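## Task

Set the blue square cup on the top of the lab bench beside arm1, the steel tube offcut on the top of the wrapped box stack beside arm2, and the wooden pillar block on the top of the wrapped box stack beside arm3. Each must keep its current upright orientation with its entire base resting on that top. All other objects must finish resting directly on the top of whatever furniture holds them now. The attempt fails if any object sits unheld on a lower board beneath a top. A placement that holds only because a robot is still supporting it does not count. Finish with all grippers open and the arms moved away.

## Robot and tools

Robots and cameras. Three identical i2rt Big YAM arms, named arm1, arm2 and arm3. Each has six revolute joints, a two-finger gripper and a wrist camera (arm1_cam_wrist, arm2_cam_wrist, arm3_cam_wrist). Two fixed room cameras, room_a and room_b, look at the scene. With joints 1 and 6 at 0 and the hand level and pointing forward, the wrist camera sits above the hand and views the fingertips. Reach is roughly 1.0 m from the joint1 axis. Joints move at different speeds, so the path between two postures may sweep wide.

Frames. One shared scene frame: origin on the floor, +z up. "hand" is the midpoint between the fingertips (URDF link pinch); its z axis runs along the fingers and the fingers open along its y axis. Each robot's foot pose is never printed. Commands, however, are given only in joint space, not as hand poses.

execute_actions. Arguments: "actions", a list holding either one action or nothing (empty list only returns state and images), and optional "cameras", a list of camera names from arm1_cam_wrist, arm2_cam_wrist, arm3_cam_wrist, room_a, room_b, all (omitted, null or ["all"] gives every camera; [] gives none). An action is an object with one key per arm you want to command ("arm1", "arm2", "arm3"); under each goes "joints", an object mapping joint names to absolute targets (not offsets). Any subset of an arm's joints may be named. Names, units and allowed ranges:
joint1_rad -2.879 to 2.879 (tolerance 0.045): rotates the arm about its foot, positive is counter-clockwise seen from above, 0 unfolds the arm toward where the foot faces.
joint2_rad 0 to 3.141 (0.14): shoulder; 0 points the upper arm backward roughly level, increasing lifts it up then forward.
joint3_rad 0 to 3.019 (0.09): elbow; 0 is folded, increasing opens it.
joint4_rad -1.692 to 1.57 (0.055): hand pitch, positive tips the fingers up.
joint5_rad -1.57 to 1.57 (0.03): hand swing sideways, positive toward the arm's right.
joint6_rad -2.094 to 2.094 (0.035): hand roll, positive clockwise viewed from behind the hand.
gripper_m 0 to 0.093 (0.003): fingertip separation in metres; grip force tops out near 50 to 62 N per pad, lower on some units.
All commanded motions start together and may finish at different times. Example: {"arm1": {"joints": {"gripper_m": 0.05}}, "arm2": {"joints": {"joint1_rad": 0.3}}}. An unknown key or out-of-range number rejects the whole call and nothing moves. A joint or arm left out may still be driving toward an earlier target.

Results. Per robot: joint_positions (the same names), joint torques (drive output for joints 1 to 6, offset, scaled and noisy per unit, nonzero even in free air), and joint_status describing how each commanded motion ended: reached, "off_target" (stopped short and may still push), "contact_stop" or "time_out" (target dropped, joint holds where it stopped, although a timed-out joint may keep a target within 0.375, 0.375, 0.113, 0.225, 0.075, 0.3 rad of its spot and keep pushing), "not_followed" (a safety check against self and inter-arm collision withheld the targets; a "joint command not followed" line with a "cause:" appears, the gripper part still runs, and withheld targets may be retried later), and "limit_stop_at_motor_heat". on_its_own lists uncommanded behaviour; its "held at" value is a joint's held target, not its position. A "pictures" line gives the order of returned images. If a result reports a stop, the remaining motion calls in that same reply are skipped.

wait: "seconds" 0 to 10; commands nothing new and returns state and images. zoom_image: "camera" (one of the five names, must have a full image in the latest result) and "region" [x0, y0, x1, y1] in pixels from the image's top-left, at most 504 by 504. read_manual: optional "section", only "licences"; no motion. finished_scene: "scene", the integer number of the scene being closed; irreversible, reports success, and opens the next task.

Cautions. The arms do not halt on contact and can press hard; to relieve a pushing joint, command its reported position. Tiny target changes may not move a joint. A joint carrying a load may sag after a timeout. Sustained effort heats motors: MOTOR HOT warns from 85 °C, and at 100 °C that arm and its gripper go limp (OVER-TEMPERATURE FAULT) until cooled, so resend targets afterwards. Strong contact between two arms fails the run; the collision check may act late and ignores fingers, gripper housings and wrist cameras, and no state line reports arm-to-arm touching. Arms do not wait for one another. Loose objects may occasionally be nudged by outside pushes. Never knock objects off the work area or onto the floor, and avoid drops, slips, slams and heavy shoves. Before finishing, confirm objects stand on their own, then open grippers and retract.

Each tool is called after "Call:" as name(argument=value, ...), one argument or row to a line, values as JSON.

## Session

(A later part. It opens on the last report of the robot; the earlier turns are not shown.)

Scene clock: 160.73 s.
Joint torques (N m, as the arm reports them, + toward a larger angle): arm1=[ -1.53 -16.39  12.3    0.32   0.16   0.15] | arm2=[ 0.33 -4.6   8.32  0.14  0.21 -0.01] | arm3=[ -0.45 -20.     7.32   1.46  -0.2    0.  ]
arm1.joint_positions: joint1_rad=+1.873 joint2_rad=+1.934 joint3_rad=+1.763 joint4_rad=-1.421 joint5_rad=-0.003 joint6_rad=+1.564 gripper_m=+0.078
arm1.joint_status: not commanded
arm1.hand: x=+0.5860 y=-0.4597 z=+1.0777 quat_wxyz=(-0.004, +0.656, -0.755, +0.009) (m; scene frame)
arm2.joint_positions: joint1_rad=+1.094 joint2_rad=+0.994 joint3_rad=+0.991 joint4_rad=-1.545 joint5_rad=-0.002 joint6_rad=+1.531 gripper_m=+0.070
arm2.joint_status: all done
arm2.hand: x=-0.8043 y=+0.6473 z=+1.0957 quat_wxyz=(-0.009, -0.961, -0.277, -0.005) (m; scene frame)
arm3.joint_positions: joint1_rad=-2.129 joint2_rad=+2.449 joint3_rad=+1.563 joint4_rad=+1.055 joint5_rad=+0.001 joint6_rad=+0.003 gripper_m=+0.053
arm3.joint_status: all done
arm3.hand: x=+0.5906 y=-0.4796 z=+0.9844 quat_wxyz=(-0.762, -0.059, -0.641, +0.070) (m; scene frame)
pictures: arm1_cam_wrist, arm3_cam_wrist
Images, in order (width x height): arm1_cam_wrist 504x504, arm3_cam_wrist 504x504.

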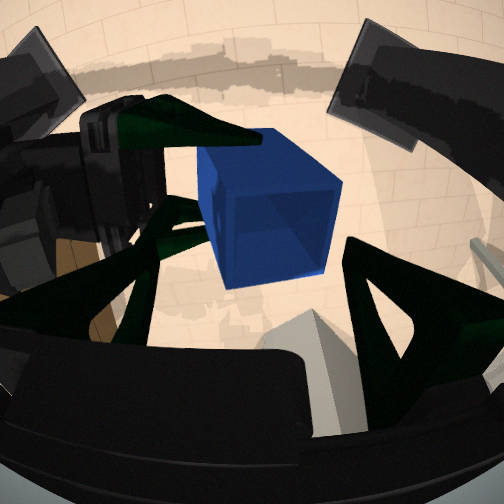

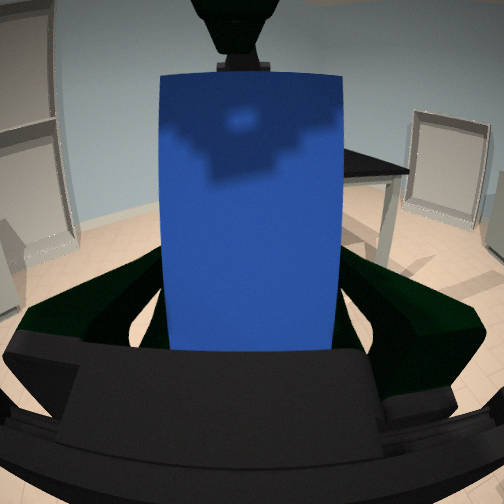

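Call:
execute_actions(
  actions=[
    {"arm1":{"joints":{"joint1_rad":1.885,"joint2_rad":1.805,"joint3_rad":1.565,"joint4_rad":-1.165,"joint6_rad":1.52,"gripper_m":0.085}}},
  ],
  cameras=["arm1_cam_wrist","arm3_cam_wrist","room_a"],
)

Call:
zoom_image(
  camera="room_a",
  region=[130,185,220,255],
)

Scene clock: 168.00 s.
Joint torques (N m, as the arm reports them, + toward a larger angle): arm1=[ -0.41 -15.71   7.76   1.32   0.15   0.02] | arm2=[ 0.34 -4.33  8.36  0.09  0.2   0.02] | arm3=[ -0.33 -20.08   7.32   1.45  -0.2    0.  ]
arm1.joint_positions: joint1_rad=+1.876 joint2_rad=+1.807 joint3_rad=+1.575 joint4_rad=-1.176 joint5_rad=-0.003 joint6_rad=+1.527 gripper_m=+0.085
arm1.joint_status: all done
arm1.hand: x=+0.5884 y=-0.4623 z=+1.0807 quat_wxyz=(+0.055, +0.668, -0.739, -0.062) (m; scene frame)
arm2.joint_positions: joint1_rad=+1.094 joint2_rad=+0.994 joint3_rad=+0.991 joint4_rad=-1.545 joint5_rad=-0.002 joint6_rad=+1.531 gripper_m=+0.070
arm2.joint_status: not commanded
arm2.hand: x=-0.8043 y=+0.6473 z=+1.0957 quat_wxyz=(-0.009, -0.961, -0.277, -0.005) (m; scene frame)
arm3.joint_positions: joint1_rad=-2.129 joint2_rad=+2.449 joint3_rad=+1.563 joint4_rad=+1.055 joint5_rad=+0.001 joint6_rad=+0.003 gripper_m=+0.053
arm3.joint_status: not commanded
arm3.hand: x=+0.5906 y=-0.4796 z=+0.9844 quat_wxyz=(-0.762, -0.059, -0.641, +0.070) (m; scene frame)
pictures: arm1_cam_wrist, arm3_cam_wrist, room_a
Images, in order (width x height): arm1_cam_wrist 504x504, arm3_cam_wrist 504x504, room_a 504x504.

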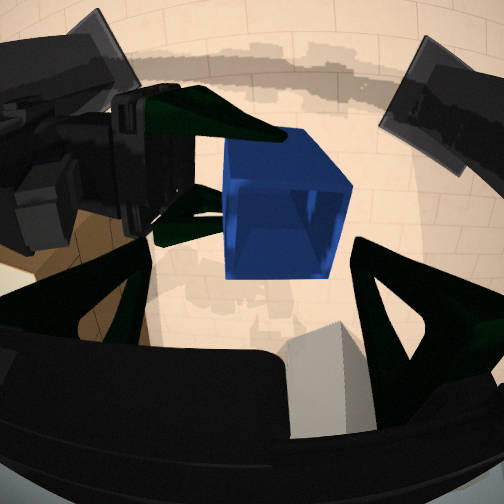

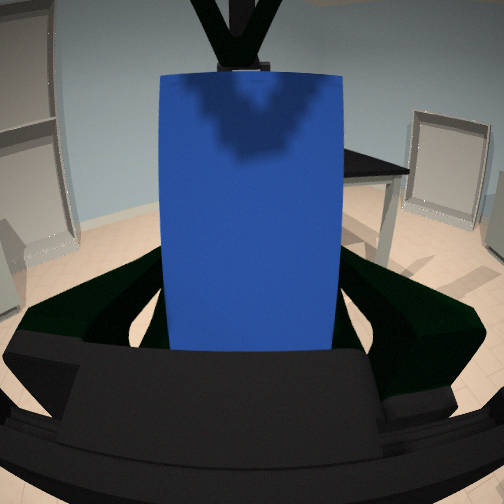

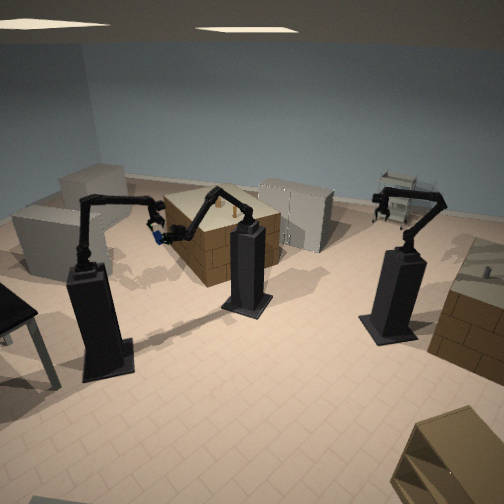

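Region (130, 185, 220, 255) of room_a's 504x504 image, scaled by 5.600, with more detail than that image has.

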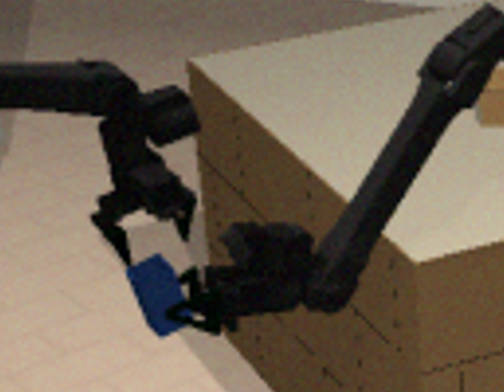

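Call:
execute_actions(
  actions=[
    {"arm1":{"joints":{"joint2_rad":1.775,"joint3_rad":1.505,"joint4_rad":-1.145}}},
  ],
  cameras=["arm1_cam_wrist"],
)

Scene clock: 174.83 s.
Joint torques (N m, as the arm reports them, + toward a larger angle): arm1=[ -0.44 -17.32   7.86   1.23   0.15   0.02] | arm2=[ 0.55 -4.41  8.4   0.23  0.19  0.  ] | arm3=[ -0.39 -20.05   7.31   1.47  -0.2    0.  ]
arm1.joint_positions: joint1_rad=+1.876 joint2_rad=+1.797 joint3_rad=+1.512 joint4_rad=-1.154 joint5_rad=-0.003 joint6_rad=+1.527 gripper_m=+0.085
arm1.joint_status: all done
arm1.hand: x=+0.6046 y=-0.4647 z=+1.0610 quat_wxyz=(+0.045, +0.669, -0.740, -0.050) (m; scene frame)
arm2.joint_positions: joint1_rad=+1.094 joint2_rad=+0.994 joint3_rad=+0.991 joint4_rad=-1.545 joint5_rad=-0.002 joint6_rad=+1.531 gripper_m=+0.070
arm2.joint_status: not commanded
arm2.hand: x=-0.8043 y=+0.6473 z=+1.0957 quat_wxyz=(-0.009, -0.961, -0.277, -0.005) (m; scene frame)
arm3.joint_positions: joint1_rad=-2.129 joint2_rad=+2.449 joint3_rad=+1.563 joint4_rad=+1.055 joint5_rad=+0.001 joint6_rad=+0.003 gripper_m=+0.053
arm3.joint_status: not commanded
arm3.hand: x=+0.5906 y=-0.4796 z=+0.9844 quat_wxyz=(-0.762, -0.059, -0.641, +0.070) (m; scene frame)
pictures: arm1_cam_wrist
Images, in order (width x height): arm1_cam_wrist 504x504.

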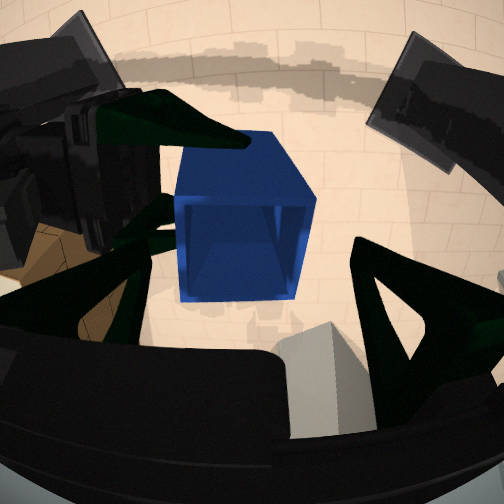

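Call:
execute_actions(
  actions=[
    {"arm1":{"joints":{"joint2_rad":1.865,"joint3_rad":1.465,"joint4_rad":-1.03}}},
  ],
  cameras=["arm1_cam_wrist","arm3_cam_wrist"],
)

Scene clock: 177.60 s.
Joint torques (N m, as the arm reports them, + toward a larger angle): arm1=[ -0.39 -13.44   7.5    1.33   0.16   0.01] | arm2=[ 0.23 -4.45  8.28  0.16  0.2   0.  ] | arm3=[ -0.35 -20.05   7.3    1.46  -0.2    0.  ]
arm1.joint_positions: joint1_rad=+1.876 joint2_rad=+1.840 joint3_rad=+1.474 joint4_rad=-1.040 joint5_rad=-0.003 joint6_rad=+1.527 gripper_m=+0.085
arm1.joint_status: all done
arm1.hand: x=+0.5914 y=-0.4628 z=+1.0262 quat_wxyz=(+0.055, +0.668, -0.739, -0.063) (m; scene frame)
arm2.joint_positions: joint1_rad=+1.094 joint2_rad=+0.994 joint3_rad=+0.991 joint4_rad=-1.545 joint5_rad=-0.002 joint6_rad=+1.531 gripper_m=+0.070
arm2.joint_status: not commanded
arm2.hand: x=-0.8043 y=+0.6473 z=+1.0957 quat_wxyz=(-0.009, -0.961, -0.277, -0.005) (m; scene frame)
arm3.joint_positions: joint1_rad=-2.129 joint2_rad=+2.449 joint3_rad=+1.563 joint4_rad=+1.055 joint5_rad=+0.001 joint6_rad=+0.003 gripper_m=+0.053
arm3.joint_status: not commanded
arm3.hand: x=+0.5906 y=-0.4796 z=+0.9844 quat_wxyz=(-0.762, -0.059, -0.641, +0.070) (m; scene frame)
pictures: arm1_cam_wrist, arm3_cam_wrist
Images, in order (width x height): arm1_cam_wrist 504x504, arm3_cam_wrist 504x504.

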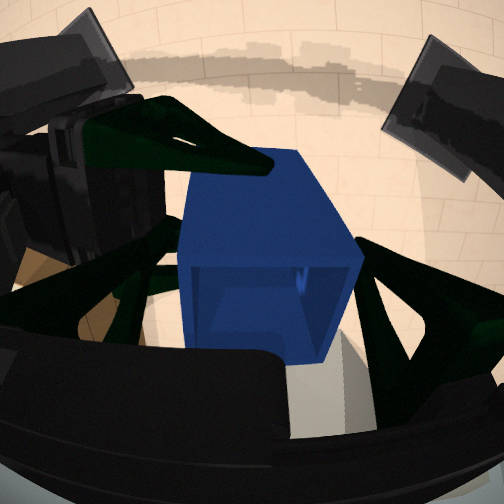

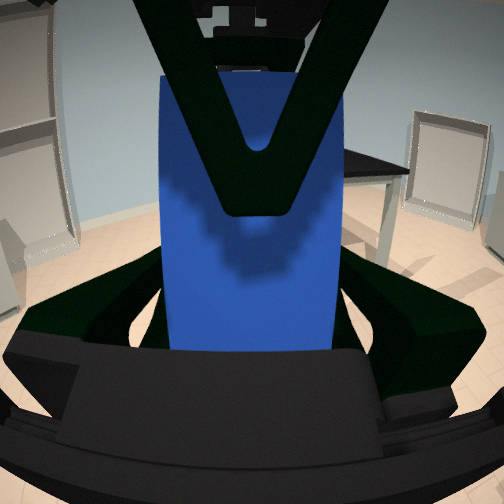

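Call:
execute_actions(
  actions=[
    {"arm1":{"joints":{"joint2_rad":1.845,"joint4_rad":-1.07,"gripper_m":0.04}}},
  ],
  cameras=["arm1_cam_wrist","arm3_cam_wrist"],
)

Scene clock: 180.50 s.
Joint torques (N m, as the arm reports them, + toward a larger angle): arm1=[ -0.29 -15.39   7.52  -0.13   0.02  -0.09] | arm2=[ 0.4  -4.3   8.29  0.12  0.2   0.03] | arm3=[ -0.15 -20.09   7.37   1.49  -0.01  -0.03]
arm1.joint_positions: joint1_rad=+1.876 joint2_rad=+1.840 joint3_rad=+1.473 joint4_rad=-1.047 joint5_rad=+0.001 joint6_rad=+1.539 gripper_m=+0.055
arm1.joint_status: gripper_m off_target (ended at +0.055, target +0.040); the others done
arm1.hand: x=+0.5935 y=-0.4622 z=+1.0256 quat_wxyz=(+0.052, +0.664, -0.743, -0.061) (m; scene frame)
arm2.joint_positions: joint1_rad=+1.094 joint2_rad=+0.994 joint3_rad=+0.991 joint4_rad=-1.545 joint5_rad=-0.002 joint6_rad=+1.531 gripper_m=+0.070
arm2.joint_status: not commanded
arm2.hand: x=-0.8043 y=+0.6473 z=+1.0957 quat_wxyz=(-0.009, -0.961, -0.277, -0.005) (m; scene frame)
arm3.joint_positions: joint1_rad=-2.129 joint2_rad=+2.449 joint3_rad=+1.563 joint4_rad=+1.054 joint5_rad=-0.003 joint6_rad=+0.006 gripper_m=+0.053
arm3.joint_status: not commanded
arm3.hand: x=+0.5907 y=-0.4788 z=+0.9837 quat_wxyz=(-0.762, -0.058, -0.641, +0.067) (m; scene frame)
pictures: arm1_cam_wrist, arm3_cam_wrist
Images, in order (width x height): arm1_cam_wrist 504x504, arm3_cam_wrist 504x504.

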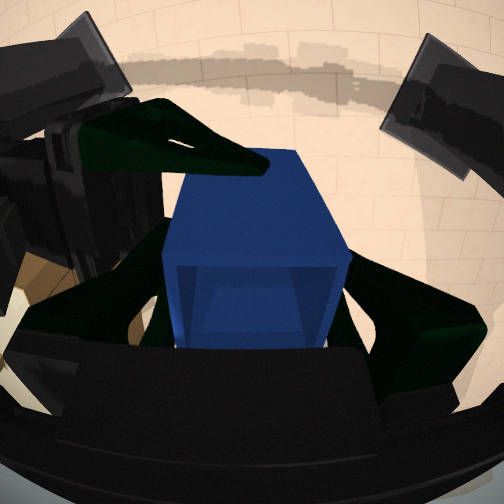

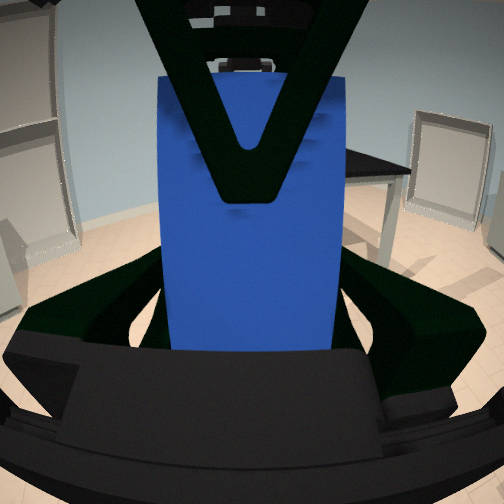

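Call:
execute_actions(
  actions=[
    {"arm3":{"joints":{"gripper_m":0.093}}},
  ],
  cameras=[],
)

Call:
execute_actions(
  actions=[
    {"arm3":{"joints":{"joint2_rad":2.29,"joint3_rad":1.105,"joint4_rad":1.36}}},
  ],
  cameras=["arm3_cam_wrist"],
)

Call:
execute_actions(
  actions=[
    {"arm1":{"joints":{"joint1_rad":-1.3,"joint6_rad":0}},"arm3":{"joints":{"joint1_rad":-1.9,"joint2_rad":1.0,"joint3_rad":0.7,"joint4_rad":0.3}}},
  ],
  cameras=[],
)

Call:
execute_actions(
  actions=[
    {"arm1":{"joints":{"joint2_rad":2.26,"joint3_rad":1.77,"joint4_rad":-1.045}}},
  ],
  cameras=["arm1_cam_wrist","room_b"],
)

Call:
zoom_image(
  camera="room_b",
  region=[340,190,440,260],
)

Scene clock: 190.77 s.
Joint torques (N m, as the arm reports them, + toward a larger angle): arm1=[ -0.43 -15.05   7.62   0.52   0.01   0.01] | arm2=[ 0.09 -4.12  8.3   0.13  0.18  0.  ] | arm3=[ -0.37 -19.96   7.44   1.48  -0.03  -0.03]
arm1.joint_positions: joint1_rad=+1.876 joint2_rad=+1.840 joint3_rad=+1.472 joint4_rad=-1.063 joint5_rad=+0.001 joint6_rad=+1.528 gripper_m=+0.053
arm1.joint_status: not commanded
arm1.hand: x=+0.5975 y=-0.4630 z=+1.0247 quat_wxyz=(+0.046, +0.669, -0.740, -0.055) (m; scene frame)
arm2.joint_positions: joint1_rad=+1.094 joint2_rad=+0.994 joint3_rad=+0.991 joint4_rad=-1.545 joint5_rad=-0.002 joint6_rad=+1.531 gripper_m=+0.070
arm2.joint_status: not commanded
arm2.hand: x=-0.8043 y=+0.6473 z=+1.0957 quat_wxyz=(-0.009, -0.961, -0.277, -0.005) (m; scene frame)
arm3.joint_positions: joint1_rad=-2.129 joint2_rad=+2.449 joint3_rad=+1.563 joint4_rad=+1.054 joint5_rad=-0.003 joint6_rad=+0.006 gripper_m=+0.093
arm3.joint_status: all done
arm3.hand: x=+0.5907 y=-0.4788 z=+0.9837 quat_wxyz=(-0.762, -0.058, -0.641, +0.067) (m; scene frame)
pictures: none
No camera images: the call's "cameras" was empty. Leave "cameras" out to get every camera's image.

Scene clock: 192.03 s.
Joint torques (N m, as the arm reports them, + toward a larger angle): arm1=[ -0.5  -15.45   7.57   0.51   0.     0.02] | arm2=[ 0.28 -4.46  8.35  0.21  0.22  0.01] | arm3=[ -0.37 -16.29   5.16   2.03  -0.03  -0.03]
arm1.joint_positions: joint1_rad=+1.876 joint2_rad=+1.840 joint3_rad=+1.472 joint4_rad=-1.063 joint5_rad=+0.001 joint6_rad=+1.527 gripper_m=+0.053
arm1.joint_status: not commanded
arm1.hand: x=+0.5975 y=-0.4630 z=+1.0247 quat_wxyz=(+0.046, +0.669, -0.740, -0.055) (m; scene frame)
arm2.joint_positions: joint1_rad=+1.094 joint2_rad=+0.994 joint3_rad=+0.991 joint4_rad=-1.545 joint5_rad=-0.002 joint6_rad=+1.531 gripper_m=+0.070
arm2.joint_status: not commanded
arm2.hand: x=-0.8043 y=+0.6473 z=+1.0957 quat_wxyz=(-0.009, -0.961, -0.277, -0.005) (m; scene frame)
arm3.joint_positions: joint1_rad=-2.129 joint2_rad=+2.289 joint3_rad=+1.099 joint4_rad=+1.343 joint5_rad=-0.003 joint6_rad=+0.006 gripper_m=+0.093
arm3.joint_status: all done
arm3.hand: x=+0.4595 y=-0.4547 z=+0.9719 quat_wxyz=(-0.758, -0.058, -0.647, +0.067) (m; scene frame)
pictures: arm3_cam_wrist
Images, in order (width x height): arm3_cam_wrist 504x504.

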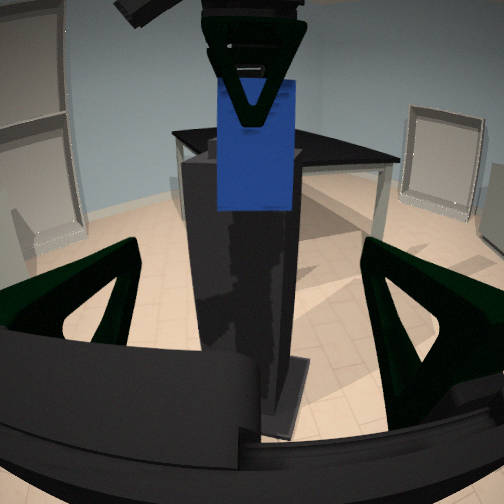

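Scene clock: 194.80 s.
Joint torques (N m, as the arm reports them, + toward a larger angle): arm1=[ -0.58 -15.47   7.62   0.61  -0.07   0.03] | arm2=[ 0.46 -4.43  8.31  0.18  0.18  0.  ] | arm3=[-0.09 -4.01  9.7   1.21 -0.12 -0.02]
arm1.joint_positions: joint1_rad=-1.307 joint2_rad=+1.840 joint3_rad=+1.472 joint4_rad=-1.063 joint5_rad=+0.001 joint6_rad=+0.007 gripper_m=+0.054
arm1.joint_status: all done
arm1.hand: x=+1.7390 y=-0.6547 z=+1.0215 quat_wxyz=(-0.068, -0.096, -0.993, +0.008) (m; scene frame)
arm2.joint_positions: joint1_rad=+1.094 joint2_rad=+0.994 joint3_rad=+0.991 joint4_rad=-1.545 joint5_rad=-0.002 joint6_rad=+1.531 gripper_m=+0.070
arm2.joint_status: not commanded
arm2.hand: x=-0.8043 y=+0.6473 z=+1.0957 quat_wxyz=(-0.009, -0.961, -0.277, -0.005) (m; scene frame)
arm3.joint_positions: joint1_rad=-1.899 joint2_rad=+0.995 joint3_rad=+0.698 joint4_rad=+0.310 joint5_rad=-0.001 joint6_rad=+0.005 gripper_m=+0.093
arm3.joint_status: all done
arm3.hand: x=+0.2461 y=-0.3030 z=+1.2931 quat_wxyz=(-0.712, +0.017, -0.701, -0.018) (m; scene frame)
pictures: none
No camera images: the call's "cameras" was empty. Leave "cameras" out to get every camera's image.

Scene clock: 196.03 s.
Joint torques (N m, as the arm reports them, + toward a larger angle): arm1=[ -0.59 -19.91  10.59   0.51  -0.07   0.03] | arm2=[ 0.46 -4.35  8.26  0.1   0.21 -0.02] | arm3=[-0.13 -4.03  9.7   1.21 -0.12 -0.03]
arm1.joint_positions: joint1_rad=-1.307 joint2_rad=+2.268 joint3_rad=+1.723 joint4_rad=-1.044 joint5_rad=+0.001 joint6_rad=+0.007 gripper_m=+0.054
arm1.joint_status: all done
arm1.hand: x=+1.7976 y=-0.6661 z=+0.8577 quat_wxyz=(+0.011, -0.097, -0.995, +0.001) (m; scene frame)
arm2.joint_positions: joint1_rad=+1.094 joint2_rad=+0.994 joint3_rad=+0.991 joint4_rad=-1.545 joint5_rad=-0.002 joint6_rad=+1.531 gripper_m=+0.070
arm2.joint_status: not commanded
arm2.hand: x=-0.8043 y=+0.6473 z=+1.0957 quat_wxyz=(-0.009, -0.961, -0.277, -0.005) (m; scene frame)
arm3.joint_positions: joint1_rad=-1.899 joint2_rad=+0.995 joint3_rad=+0.698 joint4_rad=+0.310 joint5_rad=-0.001 joint6_rad=+0.005 gripper_m=+0.093
arm3.joint_status: not commanded
arm3.hand: x=+0.2461 y=-0.3030 z=+1.2931 quat_wxyz=(-0.712, +0.017, -0.701, -0.018) (m; scene frame)
pictures: arm1_cam_wrist, room_b
Images, in order (width x height): arm1_cam_wrist 504x504, room_b 504x504.

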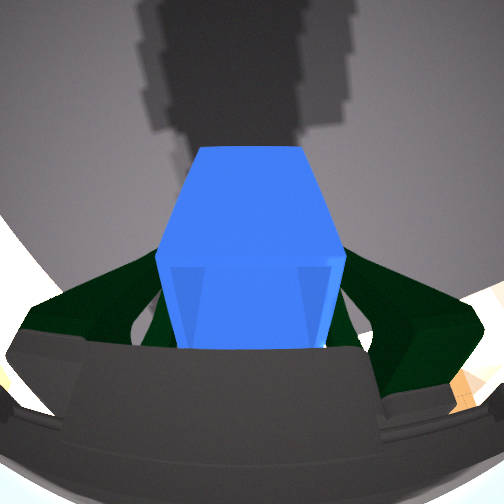

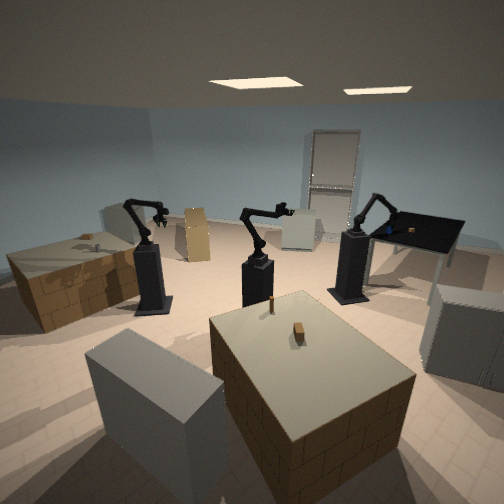

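Region (340, 190, 440, 260) of room_b's 504x504 image, scaled by 5.040, with more detail than that image has; it fills the top 353 rows of this view, and the rest is white.

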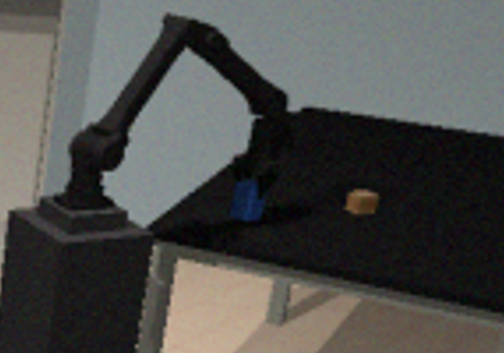

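Call:
execute_actions(
  actions=[
    {"arm1":{"joints":{"joint2_rad":2.32,"joint3_rad":1.74,"joint4_rad":-0.985}}},
  ],
  cameras=[],
)

Call:
execute_actions(
  actions=[
    {"arm1":{"joints":{"joint2_rad":2.345}}},
  ],
  cameras=["arm1_cam_wrist"],
)

Scene clock: 199.57 s.
Joint torques (N m, as the arm reports them, + toward a larger angle): arm1=[ -0.58 -17.6    8.27   1.06  -0.07   0.02] | arm2=[ 0.08 -4.37  8.46  0.16  0.2   0.  ] | arm3=[-0.13 -4.04  9.71  1.2  -0.12 -0.03]
arm1.joint_positions: joint1_rad=-1.307 joint2_rad=+2.288 joint3_rad=+1.723 joint4_rad=-0.994 joint5_rad=+0.001 joint6_rad=+0.007 gripper_m=+0.054
arm1.joint_status: all done
arm1.hand: x=+1.8058 y=-0.6677 z=+0.8458 quat_wxyz=(-0.004, -0.097, -0.995, +0.002) (m; scene frame)
arm2.joint_positions: joint1_rad=+1.094 joint2_rad=+0.994 joint3_rad=+0.991 joint4_rad=-1.545 joint5_rad=-0.002 joint6_rad=+1.531 gripper_m=+0.070
arm2.joint_status: not commanded
arm2.hand: x=-0.8043 y=+0.6473 z=+1.0957 quat_wxyz=(-0.009, -0.961, -0.277, -0.005) (m; scene frame)
arm3.joint_positions: joint1_rad=-1.899 joint2_rad=+0.995 joint3_rad=+0.698 joint4_rad=+0.310 joint5_rad=-0.001 joint6_rad=+0.005 gripper_m=+0.093
arm3.joint_status: not commanded
arm3.hand: x=+0.2461 y=-0.3030 z=+1.2931 quat_wxyz=(-0.712, +0.017, -0.701, -0.018) (m; scene frame)
pictures: none
No camera images: the call's "cameras" was empty. Leave "cameras" out to get every camera's image.

Scene clock: 200.20 s.
Joint torques (N m, as the arm reports them, + toward a larger angle): arm1=[ -0.56 -16.52   8.36   0.94  -0.05   0.03] | arm2=[ 0.14 -4.49  8.27  0.14  0.2   0.  ] | arm3=[-0.11 -4.03  9.68  1.21 -0.12 -0.02]
arm1.joint_positions: joint1_rad=-1.307 joint2_rad=+2.298 joint3_rad=+1.723 joint4_rad=-0.992 joint5_rad=+0.001 joint6_rad=+0.006 gripper_m=+0.053
arm1.joint_status: all done
arm1.hand: x=+1.8042 y=-0.6673 z=+0.8391 quat_wxyz=(+0.000, -0.096, -0.995, +0.001) (m; scene frame)
arm2.joint_positions: joint1_rad=+1.094 joint2_rad=+0.994 joint3_rad=+0.991 joint4_rad=-1.545 joint5_rad=-0.002 joint6_rad=+1.531 gripper_m=+0.070
arm2.joint_status: not commanded
arm2.hand: x=-0.8043 y=+0.6473 z=+1.0957 quat_wxyz=(-0.009, -0.961, -0.277, -0.005) (m; scene frame)
arm3.joint_positions: joint1_rad=-1.899 joint2_rad=+0.995 joint3_rad=+0.698 joint4_rad=+0.310 joint5_rad=-0.001 joint6_rad=+0.005 gripper_m=+0.093
arm3.joint_status: not commanded
arm3.hand: x=+0.2461 y=-0.3030 z=+1.2931 quat_wxyz=(-0.712, +0.017, -0.701, -0.018) (m; scene frame)
pictures: arm1_cam_wrist
Images, in order (width x height): arm1_cam_wrist 504x504.

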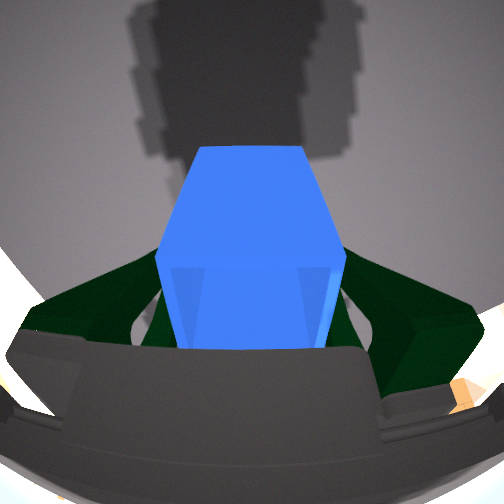

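In contact.

Call:
execute_actions(
  actions=[
    {"arm1":{"joints":{"joint2_rad":2.31,"gripper_m":0.093}}},
  ],
  cameras=[],
)

Call:
execute_actions(
  actions=[
    {"arm1":{"joints":{"joint2_rad":1.95,"joint4_rad":-1.3}}},
  ],
)

Scene clock: 203.60 s.
Joint torques (N m, as the arm reports them, + toward a larger angle): arm1=[ -0.65 -18.97   8.37   0.81  -0.06   0.03] | arm2=[ 0.54 -4.57  8.31  0.21  0.18  0.  ] | arm3=[-0.16 -4.06  9.69  1.21 -0.12 -0.03]
arm1.joint_positions: joint1_rad=-1.307 joint2_rad=+2.298 joint3_rad=+1.723 joint4_rad=-0.992 joint5_rad=+0.001 joint6_rad=+0.006 gripper_m=+0.093
arm1.joint_status: all done
arm1.hand: x=+1.8042 y=-0.6673 z=+0.8391 quat_wxyz=(+0.000, -0.096, -0.995, +0.001) (m; scene frame)
arm2.joint_positions: joint1_rad=+1.094 joint2_rad=+0.994 joint3_rad=+0.991 joint4_rad=-1.545 joint5_rad=-0.002 joint6_rad=+1.531 gripper_m=+0.070
arm2.joint_status: not commanded
arm2.hand: x=-0.8043 y=+0.6473 z=+1.0957 quat_wxyz=(-0.009, -0.961, -0.277, -0.005) (m; scene frame)
arm3.joint_positions: joint1_rad=-1.899 joint2_rad=+0.995 joint3_rad=+0.698 joint4_rad=+0.310 joint5_rad=-0.001 joint6_rad=+0.005 gripper_m=+0.093
arm3.joint_status: not commanded
arm3.hand: x=+0.2461 y=-0.3030 z=+1.2931 quat_wxyz=(-0.712, +0.017, -0.701, -0.018) (m; scene frame)
pictures: none
No camera images: the call's "cameras" was empty. Leave "cameras" out to get every camera's image.

Scene clock: 205.00 s.
Joint torques (N m, as the arm reports them, + toward a larger angle): arm1=[ -0.6  -15.35   9.8    0.46  -0.06   0.03] | arm2=[ 0.4  -4.37  8.31  0.16  0.22 -0.01] | arm3=[-0.13 -4.03  9.7   1.2  -0.12 -0.03]
arm1.joint_positions: joint1_rad=-1.307 joint2_rad=+1.922 joint3_rad=+1.723 joint4_rad=-1.293 joint5_rad=+0.001 joint6_rad=+0.006 gripper_m=+0.093
arm1.joint_status: all done
arm1.hand: x=+1.7695 y=-0.6602 z=+1.0670 quat_wxyz=(-0.038, -0.096, -0.995, +0.005) (m; scene frame)
arm2.joint_positions: joint1_rad=+1.094 joint2_rad=+0.994 joint3_rad=+0.991 joint4_rad=-1.545 joint5_rad=-0.002 joint6_rad=+1.531 gripper_m=+0.070
arm2.joint_status: not commanded
arm2.hand: x=-0.8043 y=+0.6473 z=+1.0957 quat_wxyz=(-0.009, -0.961, -0.277, -0.005) (m; scene frame)
arm3.joint_positions: joint1_rad=-1.899 joint2_rad=+0.995 joint3_rad=+0.698 joint4_rad=+0.310 joint5_rad=-0.001 joint6_rad=+0.005 gripper_m=+0.093
arm3.joint_status: not commanded
arm3.hand: x=+0.2461 y=-0.3030 z=+1.2931 quat_wxyz=(-0.712, +0.017, -0.701, -0.018) (m; scene frame)
pictures: arm1_cam_wrist, arm2_cam_wrist, arm3_cam_wrist, room_a, room_b
Images, in order (width x height): arm1_cam_wrist 504x504, arm2_cam_wrist 504x504, arm3_cam_wrist 504x504, room_a 504x504, room_b 504x504.

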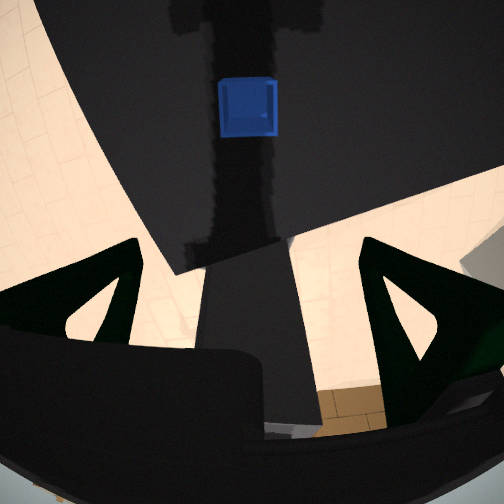

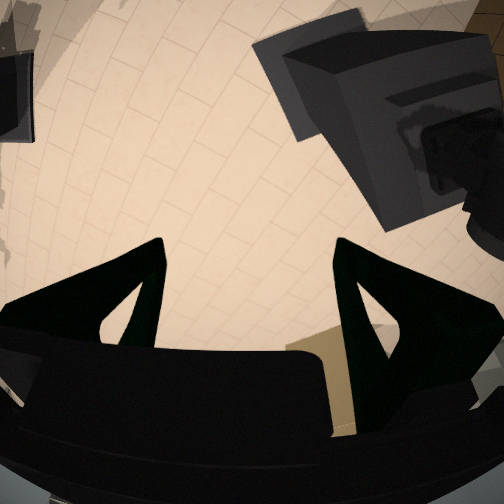

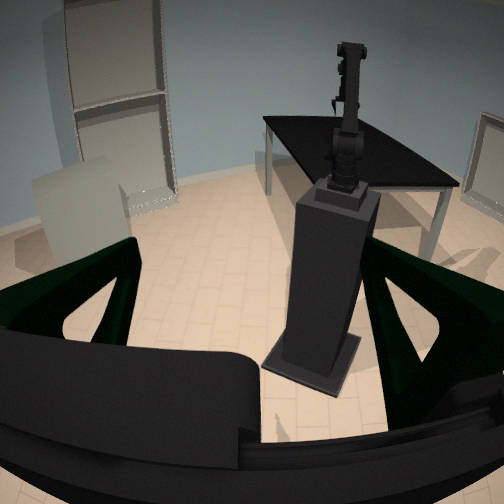

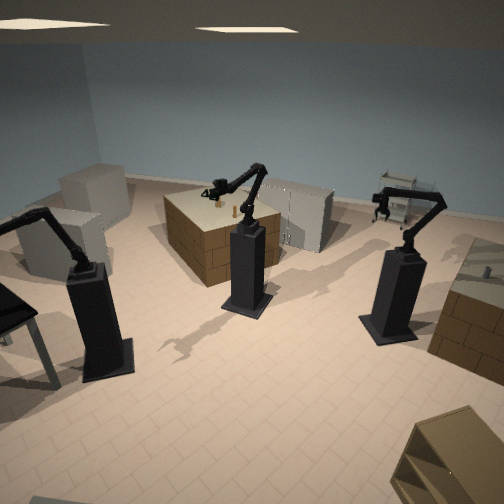

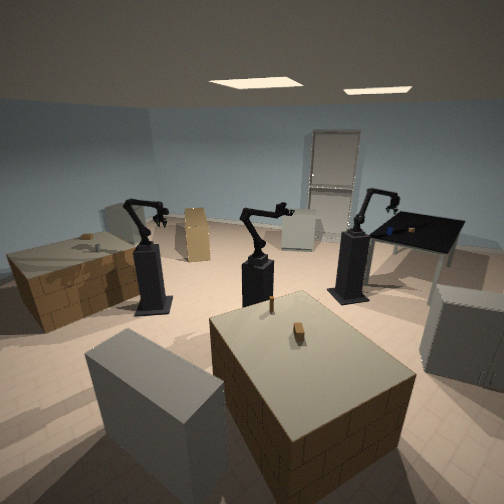

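Call:
finished_scene(
  scene=2,
)

The scene is finished: the task was done.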